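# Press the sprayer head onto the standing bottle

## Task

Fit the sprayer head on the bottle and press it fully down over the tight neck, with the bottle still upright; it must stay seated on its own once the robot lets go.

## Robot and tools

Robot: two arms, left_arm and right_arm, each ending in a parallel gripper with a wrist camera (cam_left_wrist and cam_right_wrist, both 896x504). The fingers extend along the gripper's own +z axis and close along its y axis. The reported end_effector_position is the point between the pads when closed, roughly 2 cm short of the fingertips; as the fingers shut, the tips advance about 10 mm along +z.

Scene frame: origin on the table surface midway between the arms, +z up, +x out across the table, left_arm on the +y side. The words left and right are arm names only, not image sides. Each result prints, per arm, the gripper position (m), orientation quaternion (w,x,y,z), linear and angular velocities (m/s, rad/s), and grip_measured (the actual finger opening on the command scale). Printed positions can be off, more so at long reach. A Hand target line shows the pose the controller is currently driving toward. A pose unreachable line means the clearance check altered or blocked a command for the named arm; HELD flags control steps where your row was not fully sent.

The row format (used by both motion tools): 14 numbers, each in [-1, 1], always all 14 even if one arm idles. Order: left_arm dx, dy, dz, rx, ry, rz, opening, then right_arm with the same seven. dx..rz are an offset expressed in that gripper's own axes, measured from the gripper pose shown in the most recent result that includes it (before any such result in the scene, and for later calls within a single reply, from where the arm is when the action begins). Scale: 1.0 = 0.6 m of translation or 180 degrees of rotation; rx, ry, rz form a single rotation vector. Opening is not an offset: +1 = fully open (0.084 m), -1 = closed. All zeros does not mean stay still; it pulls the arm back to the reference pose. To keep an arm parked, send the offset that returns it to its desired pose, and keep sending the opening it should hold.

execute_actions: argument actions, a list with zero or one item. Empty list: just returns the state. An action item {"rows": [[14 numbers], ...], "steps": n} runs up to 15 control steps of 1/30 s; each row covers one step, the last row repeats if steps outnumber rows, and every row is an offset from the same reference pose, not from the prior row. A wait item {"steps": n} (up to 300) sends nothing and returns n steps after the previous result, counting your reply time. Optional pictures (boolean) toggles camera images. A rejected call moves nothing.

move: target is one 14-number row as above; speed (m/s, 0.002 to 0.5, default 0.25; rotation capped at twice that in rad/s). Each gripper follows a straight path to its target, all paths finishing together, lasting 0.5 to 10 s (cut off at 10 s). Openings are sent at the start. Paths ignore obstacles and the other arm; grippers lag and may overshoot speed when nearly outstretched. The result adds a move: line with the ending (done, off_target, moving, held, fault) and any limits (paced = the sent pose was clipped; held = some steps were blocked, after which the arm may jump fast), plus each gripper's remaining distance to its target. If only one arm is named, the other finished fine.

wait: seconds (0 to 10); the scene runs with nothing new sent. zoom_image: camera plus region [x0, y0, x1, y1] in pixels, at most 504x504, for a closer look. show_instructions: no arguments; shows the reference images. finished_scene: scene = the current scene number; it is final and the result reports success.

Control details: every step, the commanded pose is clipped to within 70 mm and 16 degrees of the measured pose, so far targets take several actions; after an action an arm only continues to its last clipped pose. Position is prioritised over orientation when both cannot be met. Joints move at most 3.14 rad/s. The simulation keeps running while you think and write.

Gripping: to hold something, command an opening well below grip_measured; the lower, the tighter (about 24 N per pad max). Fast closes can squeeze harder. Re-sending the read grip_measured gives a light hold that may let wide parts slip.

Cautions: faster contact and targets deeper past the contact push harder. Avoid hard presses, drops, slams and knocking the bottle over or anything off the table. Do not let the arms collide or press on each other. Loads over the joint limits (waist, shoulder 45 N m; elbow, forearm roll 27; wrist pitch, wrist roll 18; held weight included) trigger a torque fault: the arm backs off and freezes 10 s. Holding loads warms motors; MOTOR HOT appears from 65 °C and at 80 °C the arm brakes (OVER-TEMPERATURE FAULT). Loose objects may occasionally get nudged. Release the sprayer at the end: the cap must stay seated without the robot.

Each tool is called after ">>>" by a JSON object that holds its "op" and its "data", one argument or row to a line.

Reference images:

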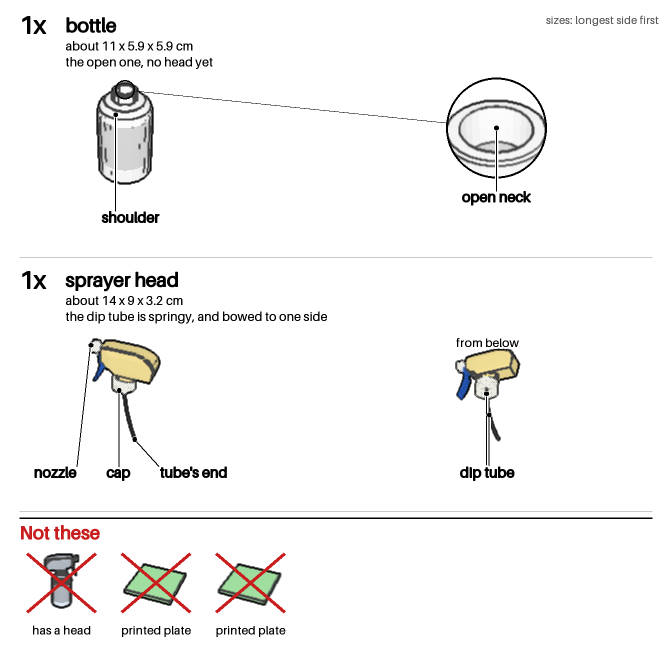

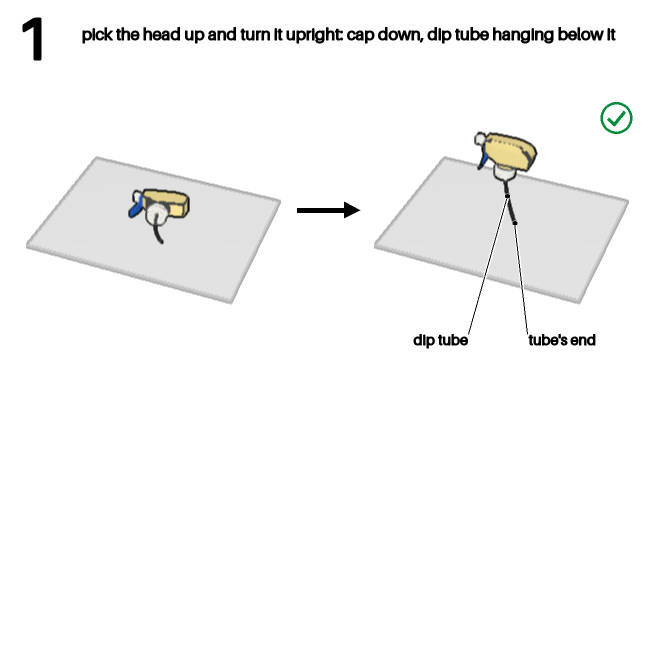

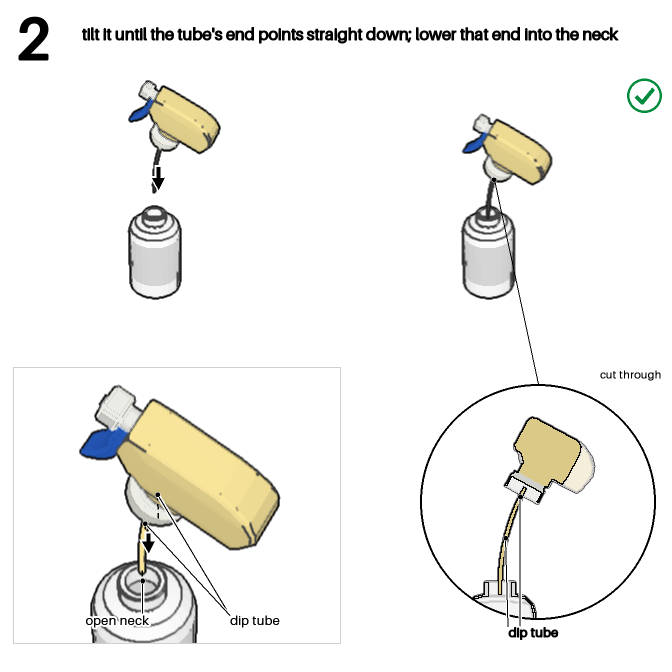

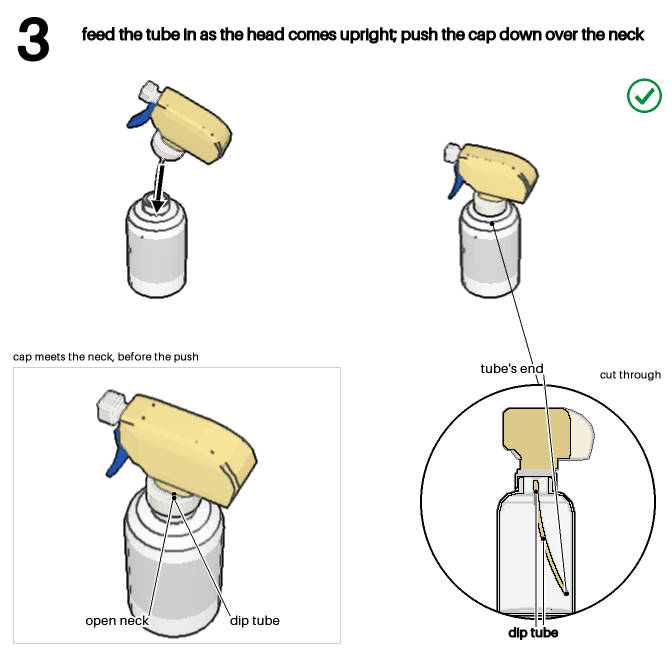

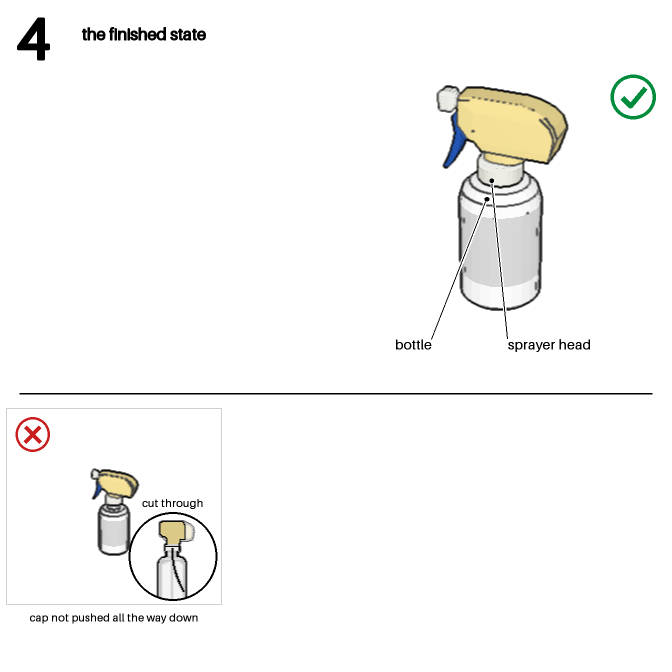

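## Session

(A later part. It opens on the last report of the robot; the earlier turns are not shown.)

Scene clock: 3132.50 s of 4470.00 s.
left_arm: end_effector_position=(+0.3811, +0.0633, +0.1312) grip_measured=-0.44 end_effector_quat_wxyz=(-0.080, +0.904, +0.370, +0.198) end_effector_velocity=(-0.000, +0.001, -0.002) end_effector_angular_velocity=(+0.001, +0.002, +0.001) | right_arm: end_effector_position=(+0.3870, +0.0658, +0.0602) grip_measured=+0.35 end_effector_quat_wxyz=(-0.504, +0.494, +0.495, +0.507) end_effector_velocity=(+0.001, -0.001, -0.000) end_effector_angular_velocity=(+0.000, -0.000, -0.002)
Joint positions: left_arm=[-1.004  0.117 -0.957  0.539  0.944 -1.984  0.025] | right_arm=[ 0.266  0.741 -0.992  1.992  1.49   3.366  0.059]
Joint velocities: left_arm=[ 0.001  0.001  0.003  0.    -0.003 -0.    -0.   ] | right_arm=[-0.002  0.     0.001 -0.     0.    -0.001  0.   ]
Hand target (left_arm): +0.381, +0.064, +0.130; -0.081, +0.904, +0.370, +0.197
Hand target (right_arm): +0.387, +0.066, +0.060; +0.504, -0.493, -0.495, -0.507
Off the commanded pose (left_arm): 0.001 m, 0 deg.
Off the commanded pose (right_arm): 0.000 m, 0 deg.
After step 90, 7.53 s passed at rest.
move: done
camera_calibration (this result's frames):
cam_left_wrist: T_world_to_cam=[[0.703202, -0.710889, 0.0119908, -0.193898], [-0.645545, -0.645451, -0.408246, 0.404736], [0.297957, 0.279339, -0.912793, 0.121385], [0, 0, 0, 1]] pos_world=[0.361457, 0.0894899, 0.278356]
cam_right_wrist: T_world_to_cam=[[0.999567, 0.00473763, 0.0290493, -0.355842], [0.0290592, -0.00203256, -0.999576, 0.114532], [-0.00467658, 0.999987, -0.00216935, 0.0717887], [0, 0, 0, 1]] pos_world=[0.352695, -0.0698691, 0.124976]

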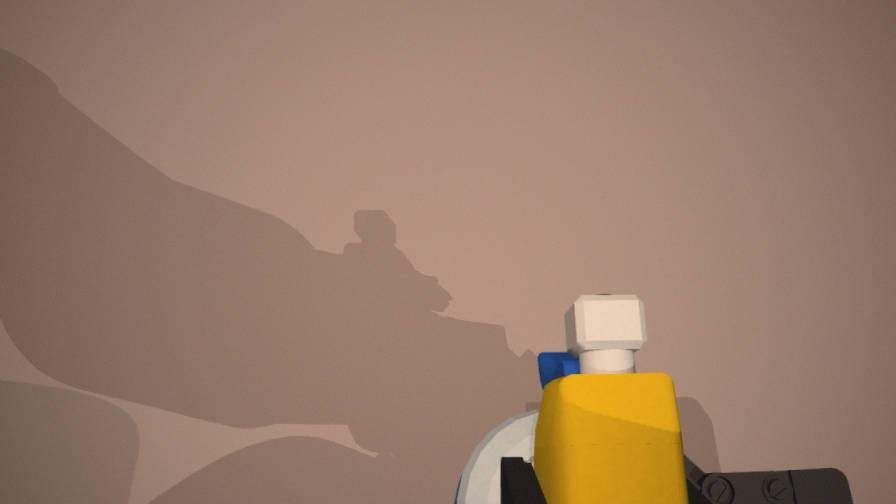

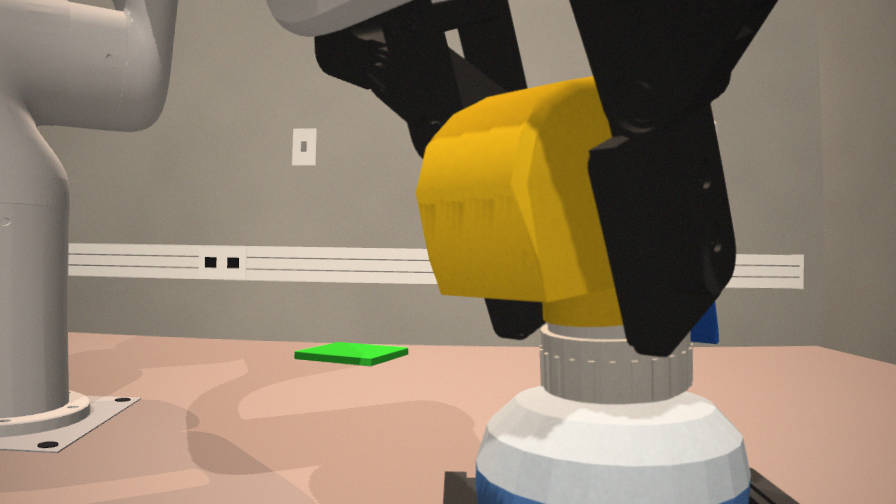

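>>> {"op": "move", "data": {
  "target": [-0.00204,-0.00005,0.00456,0,0,0,-1.0, 0,0,0,0,0,0,-0.1],
  "speed": 0.01
}}

>>> {"op": "zoom_image", "data": {
  "camera": "cam_right_wrist",
  "region": [480,220,780,480]
}}

Scene clock: 3141.17 s of 4470.00 s.
left_arm: end_effector_position=(+0.3814, +0.0632, +0.1297) grip_measured=-0.44 end_effector_quat_wxyz=(-0.079, +0.904, +0.371, +0.198) end_effector_velocity=(-0.001, -0.000, -0.000) end_effector_angular_velocity=(-0.003, -0.001, -0.002) | right_arm: end_effector_position=(+0.3870, +0.0658, +0.0602) grip_measured=+0.35 end_effector_quat_wxyz=(-0.504, +0.494, +0.495, +0.507) end_effector_velocity=(+0.001, -0.001, -0.000) end_effector_angular_velocity=(-0.000, -0.001, -0.003)
Joint positions: left_arm=[-1.003  0.119 -0.954  0.542  0.938 -1.989  0.025] | right_arm=[ 0.266  0.741 -0.992  1.992  1.49   3.367  0.059]
Joint velocities: left_arm=[-0.001 -0.002  0.004  0.    -0.005 -0.001  0.   ] | right_arm=[-0.002  0.    -0.001 -0.    -0.    -0.001  0.   ]
Hand target (left_arm): +0.381, +0.063, +0.128; -0.080, +0.904, +0.370, +0.198
Hand target (right_arm): +0.387, +0.066, +0.060; +0.504, -0.494, -0.495, -0.507
Off the commanded pose (left_arm): 0.002 m, 0 deg.
Off the commanded pose (right_arm): 0.000 m, 0 deg.
After step 90, 4.97 s passed at rest.
move: done
camera_calibration (this result's frames):
cam_left_wrist: T_world_to_cam=[[0.703471, -0.710579, 0.0143735, -0.194528], [-0.644545, -0.646358, -0.408391, 0.403979], [0.299484, 0.278027, -0.912694, 0.119431], [0, 0, 0, 1]] pos_world=[0.36146, 0.0896831, 0.276781]
cam_right_wrist: T_world_to_cam=[[0.999574, 0.00475488, 0.0287837, -0.355795], [0.0287925, -0.00177774, -0.999584, 0.114685], [-0.00470173, 0.999987, -0.00191389, 0.0718038], [0, 0, 0, 1]] pos_world=[0.352679, -0.0699073, 0.125016]

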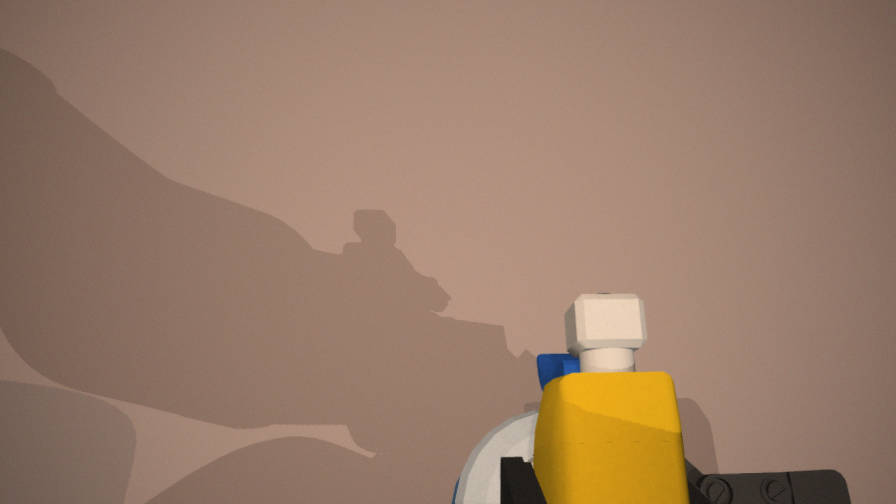

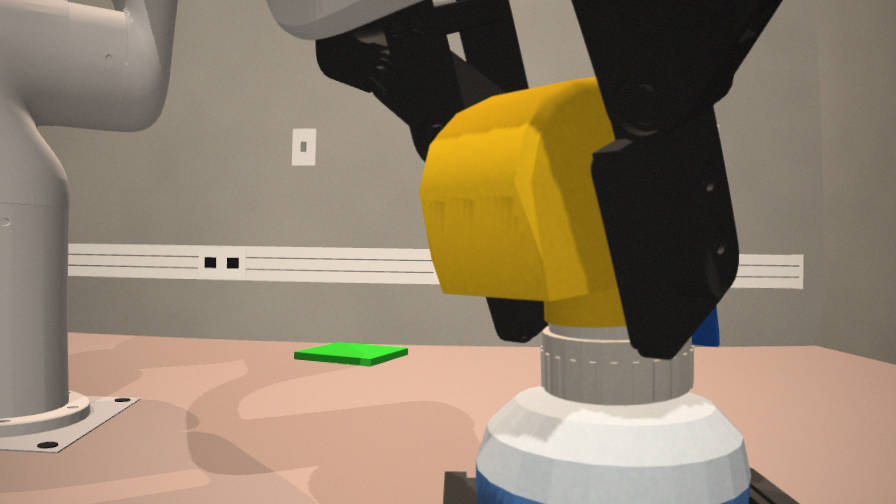

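Region (480, 220, 780, 480) of cam_right_wrist's 896x504 image, scaled by 1.680, with more detail than that image has; it fills the top 437 rows of this view, and the rest is white.

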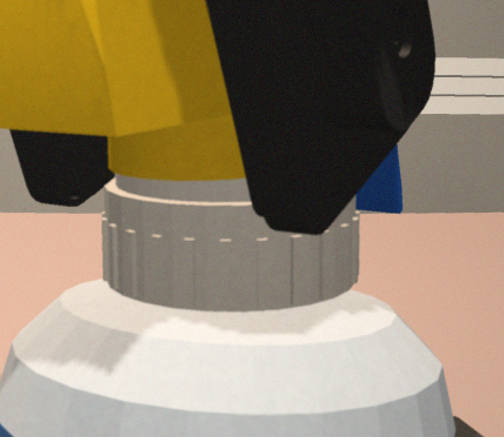

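>>> {"op": "move", "data": {
  "target": [-0.0042,0.0,0.0076,0,0,0,-1.0, 0,0,0,0,0,0,-0.1],
  "speed": 0.01
}}

>>> {"op": "zoom_image", "data": {
  "camera": "cam_right_wrist",
  "region": [480,220,780,480]
}}

Scene clock: 3149.93 s of 4470.00 s.
left_arm: end_effector_position=(+0.3821, +0.0623, +0.1288) grip_measured=-0.43 end_effector_quat_wxyz=(-0.075, +0.903, +0.372, +0.200) end_effector_velocity=(-0.000, +0.000, -0.000) end_effector_angular_velocity=(-0.002, -0.001, +0.000) | right_arm: end_effector_position=(+0.3874, +0.0656, +0.0602) grip_measured=+0.35 end_effector_quat_wxyz=(-0.504, +0.494, +0.494, +0.508) end_effector_velocity=(-0.001, +0.001, +0.000) end_effector_angular_velocity=(+0.000, -0.000, +0.003)
Joint positions: left_arm=[-1.002  0.119 -0.951  0.547  0.927 -1.997  0.025] | right_arm=[ 0.265  0.741 -0.992  1.992  1.49   3.367  0.059]
Joint velocities: left_arm=[ 0.    -0.002  0.004  0.001 -0.003 -0.002  0.   ] | right_arm=[ 0.002 -0.     0.    -0.     0.    -0.     0.   ]
Hand target (left_arm): +0.381, +0.063, +0.125; -0.079, +0.904, +0.371, +0.198
Hand target (right_arm): +0.387, +0.066, +0.060; +0.504, -0.494, -0.495, -0.507
Off the commanded pose (left_arm): 0.004 m, 0 deg.
Off the commanded pose (right_arm): 0.000 m, 0 deg.
After step 90, 5.03 s passed at rest.
move: off_target (left_arm)
camera_calibration (this result's frames):
cam_left_wrist: T_world_to_cam=[[0.703737, -0.710098, 0.0226922, -0.196921], [-0.641844, -0.64914, -0.408232, 0.402575], [0.304615, 0.272723, -0.912596, 0.116941], [0, 0, 0, 1]] pos_world=[0.361349, 0.0896022, 0.275532]
cam_right_wrist: T_world_to_cam=[[0.999574, 0.0038725, 0.0289325, -0.356121], [0.0289402, -0.00193256, -0.999579, 0.114634], [-0.00381496, 0.999991, -0.00204381, 0.0716678], [0, 0, 0, 1]] pos_world=[0.352925, -0.0700666, 0.125036]

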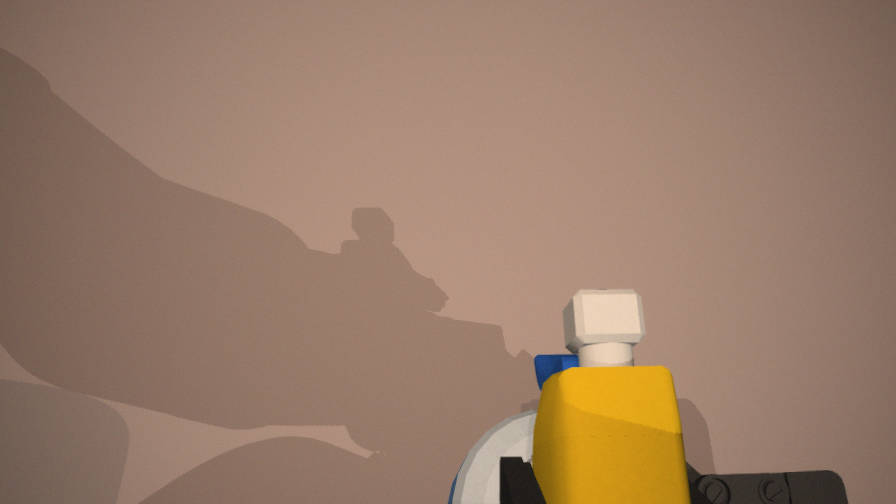

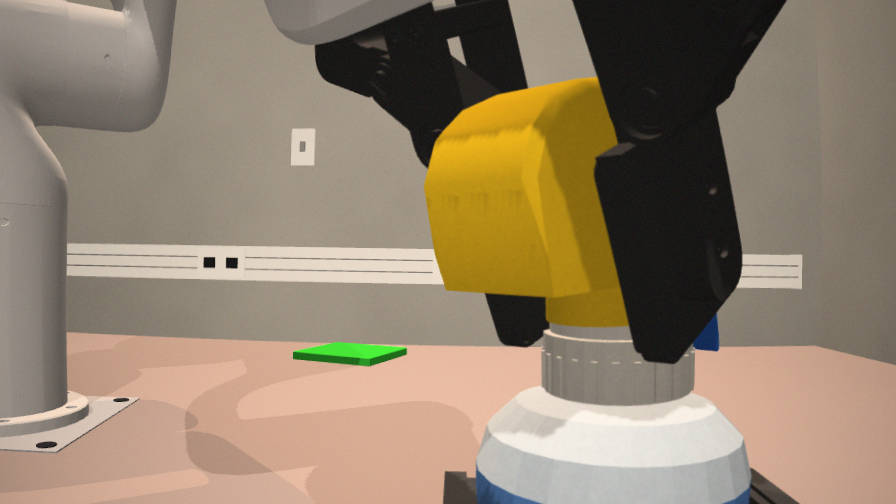

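Region (480, 220, 780, 480) of cam_right_wrist's 896x504 image, scaled by 1.680, with more detail than that image has; it fills the top 437 rows of this view, and the rest is white.

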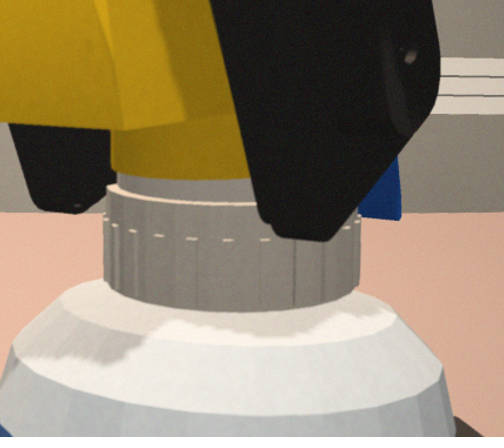

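>>> {"op": "move", "data": {
  "target": [0,0,0,0,0,0,-0.8, 0,0,0,0,0,0,-0.1],
  "speed": 0.02
}}

>>> {"op": "move", "data": {
  "target": [0,0,0,0,0,0,0.2, 0,0,0,0,0,0,-0.1],
  "speed": 0.02
}}

>>> {"op": "zoom_image", "data": {
  "camera": "cam_right_wrist",
  "region": [480,220,780,480]
}}

Scene clock: 3159.53 s of 4470.00 s.
left_arm: end_effector_position=(+0.3820, +0.0622, +0.1292) grip_measured=-0.43 end_effector_quat_wxyz=(-0.075, +0.903, +0.372, +0.200) end_effector_velocity=(+0.000, -0.000, +0.000) end_effector_angular_velocity=(-0.002, -0.001, +0.002) | right_arm: end_effector_position=(+0.3871, +0.0657, +0.0602) grip_measured=+0.35 end_effector_quat_wxyz=(-0.504, +0.494, +0.494, +0.507) end_effector_velocity=(+0.001, -0.001, +0.000) end_effector_angular_velocity=(-0.000, +0.001, -0.002)
Joint positions: left_arm=[-1.003  0.118 -0.95   0.547  0.928 -1.997  0.025] | right_arm=[ 0.266  0.741 -0.992  1.992  1.49   3.367  0.059]
Joint velocities: left_arm=[-0.     0.001 -0.001  0.    -0.001 -0.002  0.   ] | right_arm=[-0.002 -0.    -0.     0.001 -0.     0.001 -0.   ]
Hand target (left_arm): +0.382, +0.062, +0.129; -0.075, +0.903, +0.372, +0.200
Hand target (right_arm): +0.387, +0.066, +0.060; +0.504, -0.494, -0.494, -0.508
Off the commanded pose (left_arm): 0.000 m, 0 deg.
Off the commanded pose (right_arm): 0.000 m, 0 deg.
After step 90, 5.90 s passed at rest.
move: done
camera_calibration (this result's frames):
cam_left_wrist: T_world_to_cam=[[0.703684, -0.710129, 0.023382, -0.196963], [-0.641724, -0.649337, -0.408108, 0.40258], [0.304992, 0.272174, -0.912634, 0.117263], [0, 0, 0, 1]] pos_world=[0.36118, 0.0896251, 0.27592]
cam_right_wrist: T_world_to_cam=[[0.99958, 0.00435447, 0.0286363, -0.355911], [0.0286442, -0.00176273, -0.999588, 0.114745], [-0.0043022, 0.999989, -0.00188672, 0.07174], [0, 0, 0, 1]] pos_world=[0.352783, -0.0699872, 0.125025]

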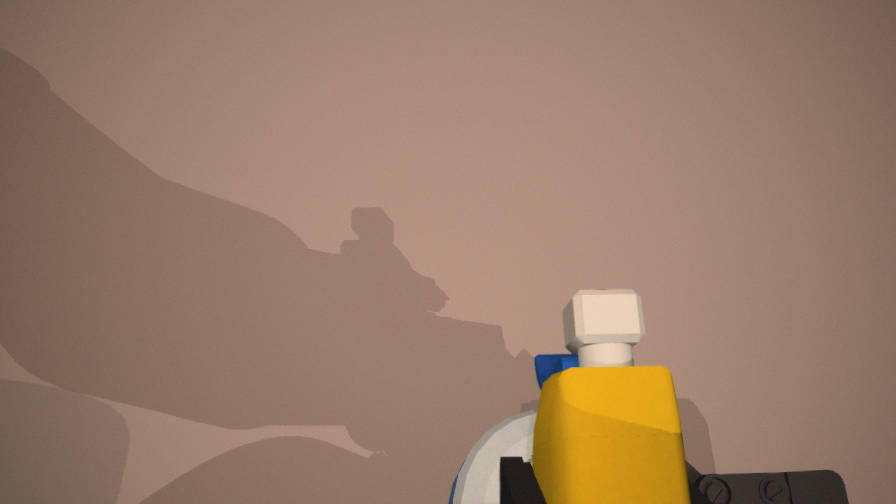

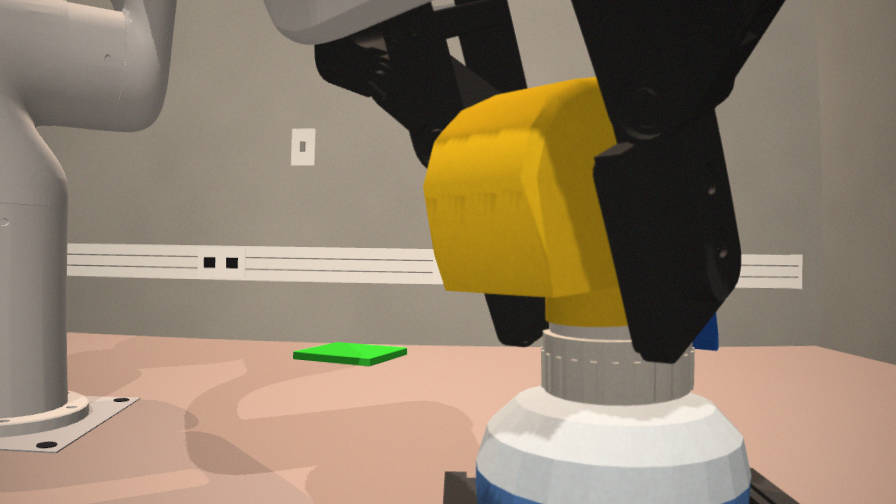

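Scene clock: 3160.13 s of 4470.00 s.
left_arm: end_effector_position=(+0.3818, +0.0623, +0.1287) grip_measured=+0.19 end_effector_quat_wxyz=(-0.075, +0.904, +0.372, +0.199) end_effector_velocity=(+0.001, -0.001, +0.003) end_effector_angular_velocity=(-0.004, -0.004, +0.001) | right_arm: end_effector_position=(+0.3869, +0.0658, +0.0602) grip_measured=+0.35 end_effector_quat_wxyz=(-0.504, +0.494, +0.495, +0.507) end_effector_velocity=(+0.002, -0.001, +0.000) end_effector_angular_velocity=(+0.000, -0.002, -0.005)
Joint positions: left_arm=[-1.003  0.119 -0.95   0.547  0.927 -1.997  0.052] | right_arm=[ 0.266  0.741 -0.992  1.992  1.49   3.367  0.059]
Joint velocities: left_arm=[ 0.    -0.005 -0.003 -0.     0.003  0.001  0.   ] | right_arm=[-0.004 -0.    -0.001  0.001 -0.    -0.     0.   ]
Hand target (left_arm): +0.382, +0.062, +0.129; -0.075, +0.903, +0.372, +0.200
Hand target (right_arm): +0.387, +0.066, +0.060; +0.504, -0.494, -0.494, -0.507
Off the commanded pose (left_arm): 0.001 m, 0 deg.
Off the commanded pose (right_arm): 0.000 m, 0 deg.
move: done
camera_calibration (this result's frames):
cam_left_wrist: T_world_to_cam=[[0.70357, -0.71027, 0.0225159, -0.196595], [-0.642124, -0.649001, -0.408013, 0.402418], [0.304412, 0.272607, -0.912698, 0.11707], [0, 0, 0, 1]] pos_world=[0.361083, 0.0896196, 0.275468]
cam_right_wrist: T_world_to_cam=[[0.999583, 0.00490183, 0.0284688, -0.355681], [0.0284779, -0.00179971, -0.999593, 0.114754], [-0.0048486, 0.999986, -0.00193855, 0.0718207], [0, 0, 0, 1]] pos_world=[0.352612, -0.0698697, 0.124973]

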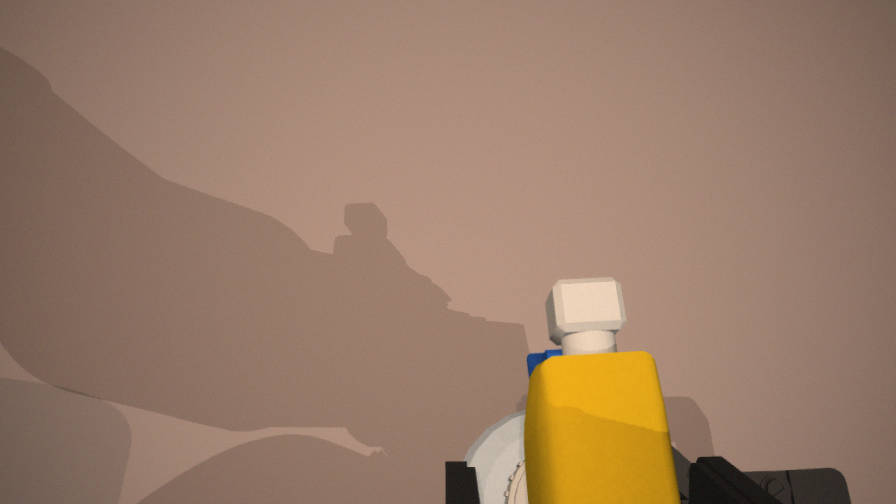

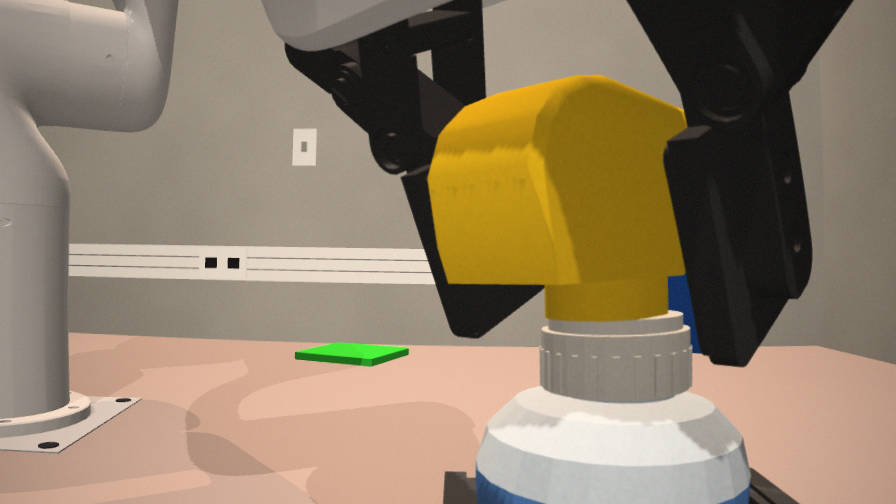

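Region (480, 220, 780, 480) of cam_right_wrist's 896x504 image, scaled by 1.680, with more detail than that image has; it fills the top 437 rows of this view, and the rest is white.

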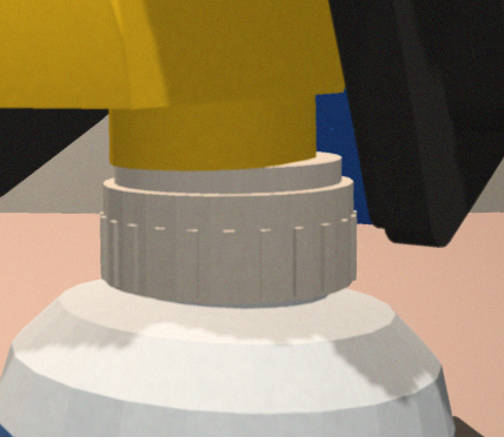

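>>> {"op": "execute_actions", "data": {
  "actions": []
}}

>>> {"op": "zoom_image", "data": {
  "camera": "cam_right_wrist",
  "region": [480,220,780,480]
}}

Scene clock: 3166.97 s of 4470.00 s.
left_arm: end_effector_position=(+0.3820, +0.0622, +0.1292) grip_measured=+0.19 end_effector_quat_wxyz=(-0.075, +0.903, +0.372, +0.200) end_effector_velocity=(-0.000, +0.000, +0.000) end_effector_angular_velocity=(+0.001, +0.000, -0.001) | right_arm: end_effector_position=(+0.3871, +0.0657, +0.0602) grip_measured=+0.35 end_effector_quat_wxyz=(-0.504, +0.494, +0.494, +0.507) end_effector_velocity=(+0.001, -0.001, -0.000) end_effector_angular_velocity=(-0.001, -0.001, -0.002)
Joint positions: left_arm=[-1.003  0.118 -0.95   0.547  0.928 -1.997  0.052] | right_arm=[ 0.266  0.741 -0.992  1.992  1.49   3.367  0.059]
Joint velocities: left_arm=[-0.    -0.    -0.     0.     0.001  0.001  0.   ] | right_arm=[-0.002  0.    -0.001  0.    -0.001 -0.     0.   ]
Hand target (left_arm): +0.382, +0.062, +0.129; -0.075, +0.903, +0.372, +0.200
Hand target (right_arm): +0.387, +0.066, +0.060; +0.504, -0.494, -0.494, -0.507
Off the commanded pose (left_arm): 0.000 m, 0 deg.
Off the commanded pose (right_arm): 0.000 m, 0 deg.
Steps of this call (steps 1 to 90: nothing new was sent; then 3.83 s passed at rest). Readings (end_effector_position):
1: left_arm (+0.3818, +0.0623, +0.1288) | right_arm (+0.3869, +0.0658, +0.0602)
2: left_arm (+0.3819, +0.0623, +0.1289) | right_arm (+0.3870, +0.0658, +0.0602)
4: left_arm (+0.3819, +0.0623, +0.1290) | right_arm (+0.3870, +0.0657, +0.0602)
8: left_arm (+0.3820, +0.0623, +0.1291) | right_arm (+0.3871, +0.0657, +0.0602)
90: the state above
camera_calibration (this result's frames):
cam_left_wrist: T_world_to_cam=[[0.703684, -0.710129, 0.023383, -0.196963], [-0.641723, -0.649337, -0.408108, 0.40258], [0.304992, 0.272173, -0.912634, 0.117263], [0, 0, 0, 1]] pos_world=[0.36118, 0.0896254, 0.27592]
cam_right_wrist: T_world_to_cam=[[0.999581, 0.00434676, 0.0286242, -0.355909], [0.0286322, -0.00178161, -0.999588, 0.114742], [-0.00429397, 0.999989, -0.00190532, 0.0717418], [0, 0, 0, 1]] pos_world=[0.352782, -0.0699896, 0.125019]

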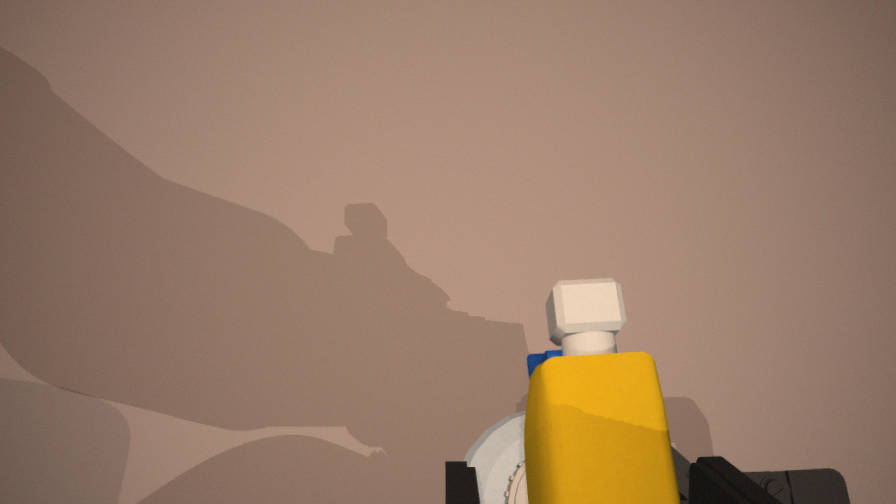

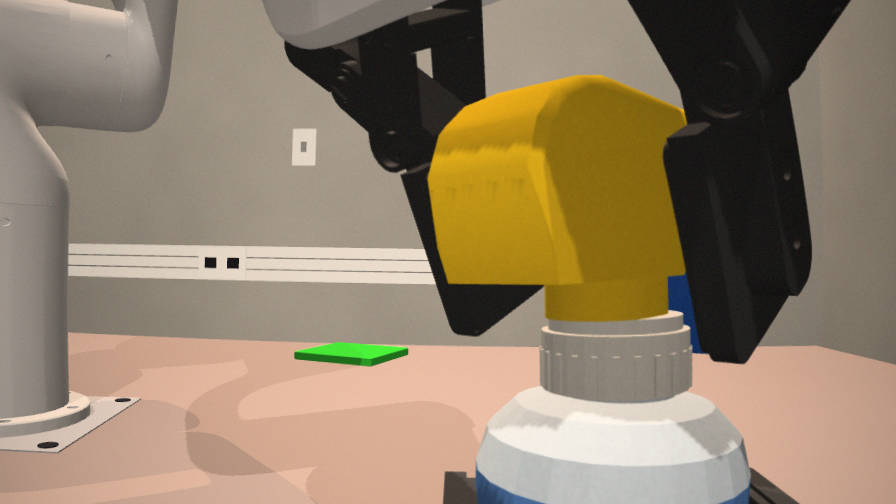

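Region (480, 220, 780, 480) of cam_right_wrist's 896x504 image, scaled by 1.680, with more detail than that image has; it fills the top 437 rows of this view, and the rest is white.

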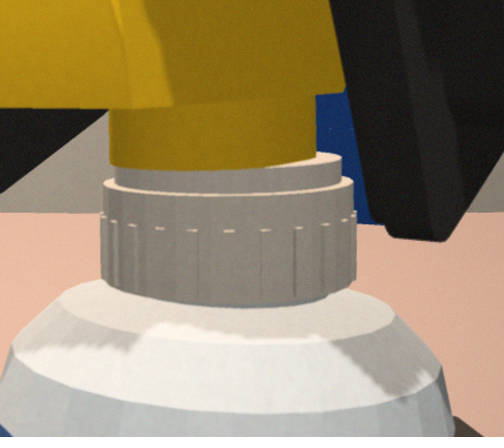

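>>> {"op": "zoom_image", "data": {
  "camera": "cam_right_wrist",
  "region": [530,300,710,420]
}}

Region (530, 300, 710, 420) of cam_right_wrist's 896x504 image, scaled by 2.800, with more detail than that image has.

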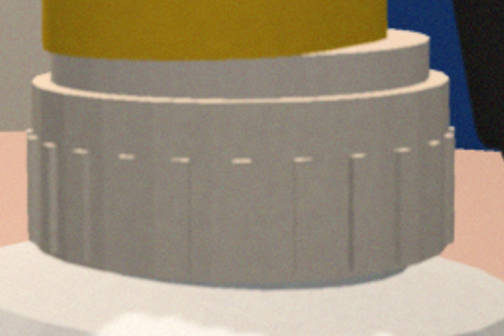

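>>> {"op": "move", "data": {
  "target": [0.0542,-0.0022,-0.1051,0.00735,-0.1338,0.0016,0.3, 0,0,0,0,0,0,-0.1],
  "speed": 0.08
}}

>>> {"op": "move", "data": {
  "target": [0,0,0,0,0,0,-1.0, 0,0,0,0,0,0,-0.1],
  "speed": 0.08
}}

Scene clock: 3289.93 s of 4470.00 s.
left_arm: end_effector_position=(+0.3823, +0.0662, +0.1996) grip_measured=+0.29 end_effector_quat_wxyz=(-0.006, +0.925, +0.379, +0.002) end_effector_velocity=(-0.001, -0.000, +0.001) end_effector_angular_velocity=(-0.004, +0.007, -0.002) | right_arm: end_effector_position=(+0.3871, +0.0657, +0.0602) grip_measured=+0.35 end_effector_quat_wxyz=(-0.504, +0.494, +0.494, +0.507) end_effector_velocity=(-0.001, -0.000, -0.001) end_effector_angular_velocity=(-0.001, +0.004, +0.001)
Joint positions: left_arm=[-0.825 -0.    -1.06   0.011  1.069 -1.466  0.056] | right_arm=[ 0.266  0.741 -0.992  1.992  1.49   3.367  0.059]
Joint velocities: left_arm=[ 0.002  0.001 -0.003 -0.009  0.006  0.008  0.   ] | right_arm=[ 0.     0.     0.002 -0.001  0.     0.002  0.   ]
Hand target (left_arm): +0.382, +0.066, +0.200; -0.006, +0.925, +0.379, +0.002
Hand target (right_arm): +0.387, +0.066, +0.060; +0.504, -0.494, -0.494, -0.507
Off the commanded pose (left_arm): 0.001 m, 0 deg.
Off the commanded pose (right_arm): 0.000 m, 0 deg.
After step 90, 117.00 s passed at rest.
move: done
camera_calibration (this result's frames):
cam_left_wrist: T_world_to_cam=[[0.705951, -0.708258, -0.00190638, -0.19191], [-0.708259, -0.705952, 0.000338224, 0.381773], [-0.00158537, 0.00111145, -0.999998, 0.332998], [0, 0, 0, 1]] pos_world=[0.406401, 0.133222, 0.332502]
cam_right_wrist: T_world_to_cam=[[0.999581, 0.00434865, 0.0286281, -0.35591], [0.028636, -0.00177579, -0.999588, 0.114743], [-0.00429602, 0.999989, -0.00189958, 0.0717412], [0, 0, 0, 1]] pos_world=[0.352783, -0.0699889, 0.125021]

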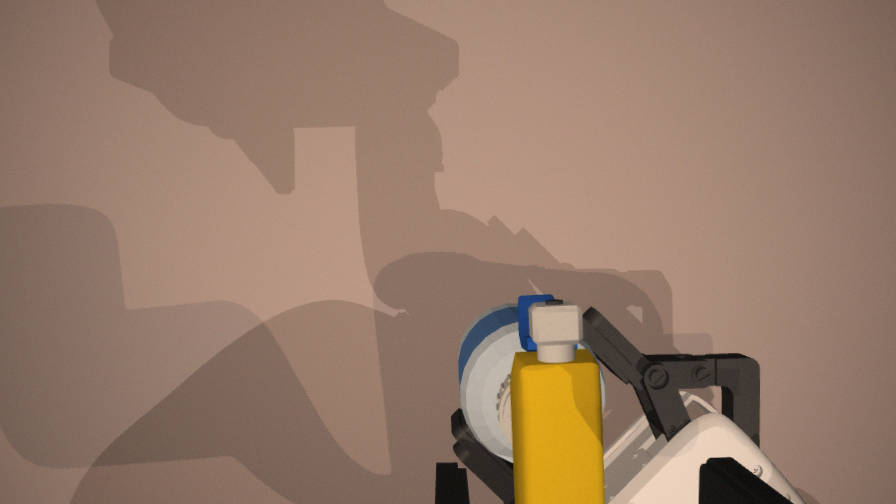

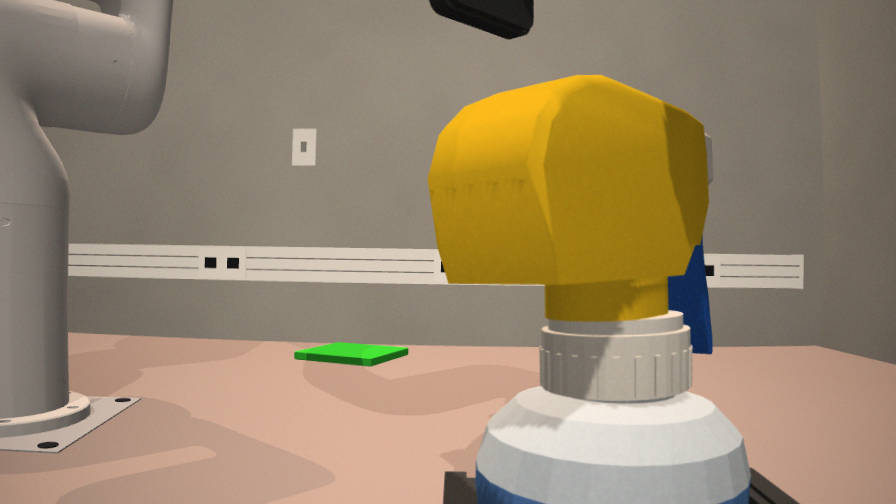

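Scene clock: 3290.43 s of 4470.00 s.
left_arm: end_effector_position=(+0.3823, +0.0662, +0.1996) grip_measured=-1.00 end_effector_quat_wxyz=(-0.006, +0.925, +0.379, +0.002) end_effector_velocity=(-0.000, -0.000, -0.000) end_effector_angular_velocity=(+0.000, +0.001, -0.001) | right_arm: end_effector_position=(+0.3871, +0.0657, +0.0602) grip_measured=+0.35 end_effector_quat_wxyz=(-0.504, +0.494, +0.494, +0.507) end_effector_velocity=(-0.000, -0.000, -0.000) end_effector_angular_velocity=(-0.001, -0.001, -0.000)
Joint positions: left_arm=[-0.825 -0.    -1.06   0.011  1.069 -1.466  0.   ] | right_arm=[ 0.266  0.741 -0.992  1.992  1.49   3.367  0.059]
Joint velocities: left_arm=[-0.001  0.     0.001 -0.001 -0.     0.001  0.   ] | right_arm=[-0.    -0.     0.002 -0.    -0.    -0.002 -0.   ]
Hand target (left_arm): +0.382, +0.066, +0.200; -0.006, +0.925, +0.379, +0.002
Hand target (right_arm): +0.387, +0.066, +0.060; +0.504, -0.494, -0.494, -0.507
Off the commanded pose (left_arm): 0.000 m, 0 deg.
Off the commanded pose (right_arm): 0.000 m, 0 deg.
move: done
camera_calibration (this result's frames):
cam_left_wrist: T_world_to_cam=[[0.705941, -0.708268, -0.0019135, -0.191903], [-0.708269, -0.705943, 0.000336682, 0.381771], [-0.00158929, 0.0011176, -0.999998, 0.332996], [0, 0, 0, 1]] pos_world=[0.406398, 0.133218, 0.3325]
cam_right_wrist: T_world_to_cam=[[0.999581, 0.00434845, 0.0286284, -0.35591], [0.0286363, -0.00177573, -0.999588, 0.114743], [-0.00429582, 0.999989, -0.0018995, 0.0717411], [0, 0, 0, 1]] pos_world=[0.352783, -0.0699889, 0.125021]

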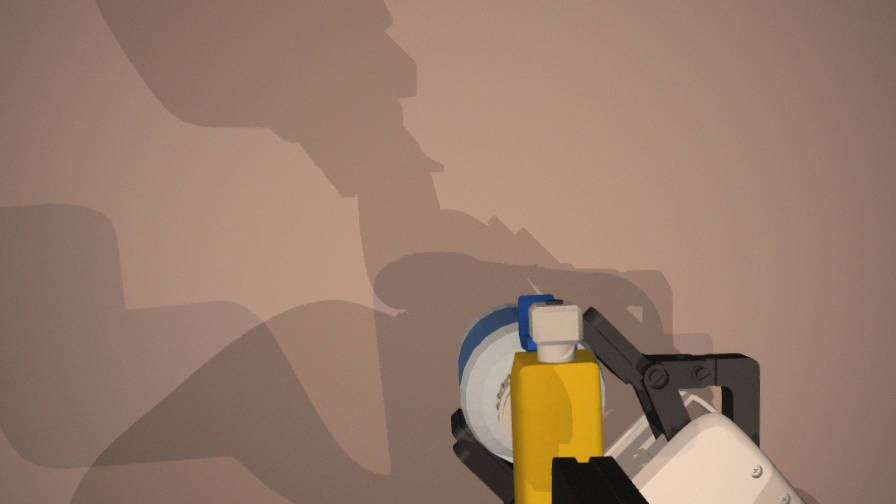

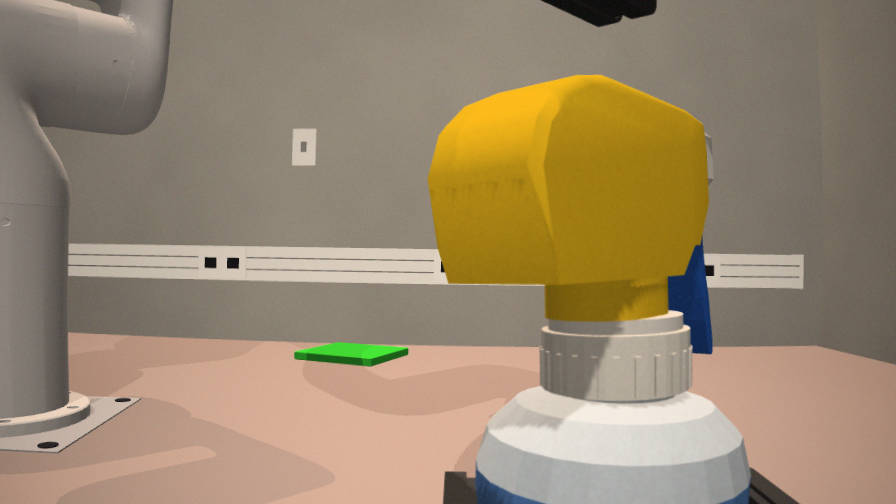

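>>> {"op": "zoom_image", "data": {
  "camera": "cam_left_wrist",
  "region": [430,270,690,504]
}}

Region (430, 270, 690, 504) of cam_left_wrist's 896x504 image, scaled by 1.938, with more detail than that image has; it fills the top 454 rows of this view, and the rest is white.

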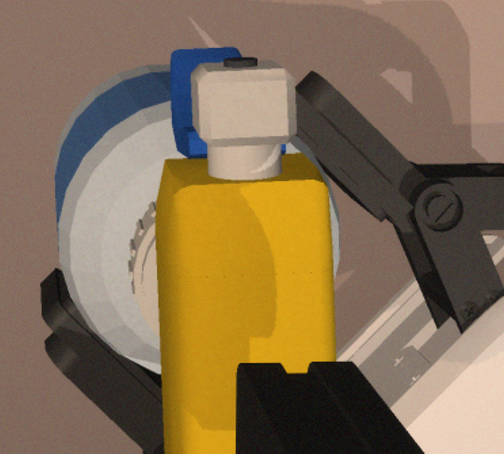

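>>> {"op": "move", "data": {
  "target": [0.010,0,0.0150,0,0,0,-1.0, 0,0,0,0,0,0,-0.1],
  "speed": 0.03
}}

Scene clock: 3344.93 s of 4470.00 s.
left_arm: end_effector_position=(+0.3865, +0.0705, +0.1908) grip_measured=-1.00 end_effector_quat_wxyz=(-0.006, +0.925, +0.379, +0.002) end_effector_velocity=(+0.001, -0.000, -0.000) end_effector_angular_velocity=(-0.002, -0.002, +0.002) | right_arm: end_effector_position=(+0.3871, +0.0657, +0.0602) grip_measured=+0.35 end_effector_quat_wxyz=(-0.504, +0.494, +0.494, +0.507) end_effector_velocity=(-0.001, +0.001, +0.000) end_effector_angular_velocity=(+0.001, -0.001, +0.002)
Joint positions: left_arm=[-0.813  0.011 -1.047  0.011  1.045 -1.454  0.   ] | right_arm=[ 0.266  0.741 -0.992  1.992  1.49   3.367  0.059]
Joint velocities: left_arm=[ 0.001  0.001  0.001 -0.001 -0.004 -0.001  0.   ] | right_arm=[ 0.002 -0.    -0.001  0.     0.     0.     0.   ]
Hand target (left_arm): +0.387, +0.071, +0.191; -0.006, +0.925, +0.379, +0.002
Hand target (right_arm): +0.387, +0.066, +0.060; +0.504, -0.494, -0.494, -0.507
Off the commanded pose (left_arm): 0.000 m, 0 deg.
Off the commanded pose (right_arm): 0.000 m, 0 deg.
After step 90, 50.73 s passed at rest.
move: done
camera_calibration (this result's frames):
cam_left_wrist: T_world_to_cam=[[0.705928, -0.708281, -0.00186039, -0.1919], [-0.708282, -0.705929, 0.000368324, 0.387754], [-0.00157418, 0.00105767, -0.999998, 0.324192], [0, 0, 0, 1]] pos_world=[0.410617, 0.137464, 0.323692]
cam_right_wrist: T_world_to_cam=[[0.999581, 0.0043484, 0.0286284, -0.35591], [0.0286364, -0.00177576, -0.999588, 0.114743], [-0.00429577, 0.999989, -0.00189954, 0.0717411], [0, 0, 0, 1]] pos_world=[0.352783, -0.0699889, 0.125021]

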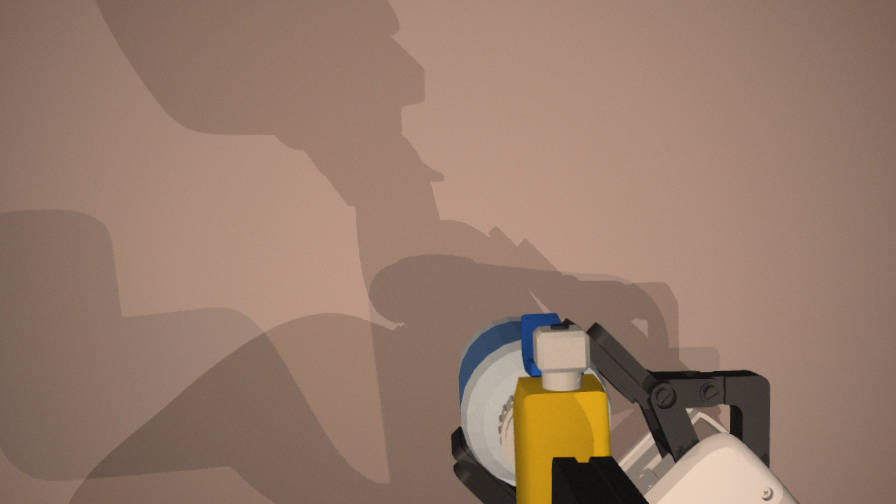

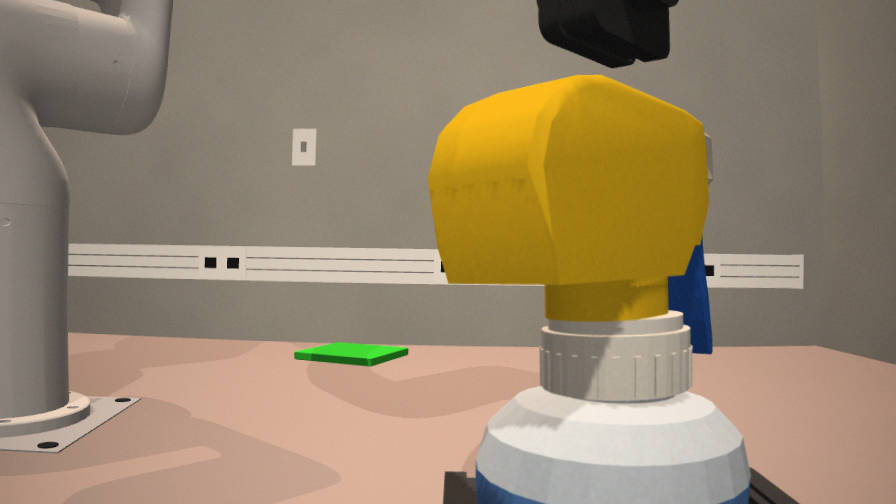

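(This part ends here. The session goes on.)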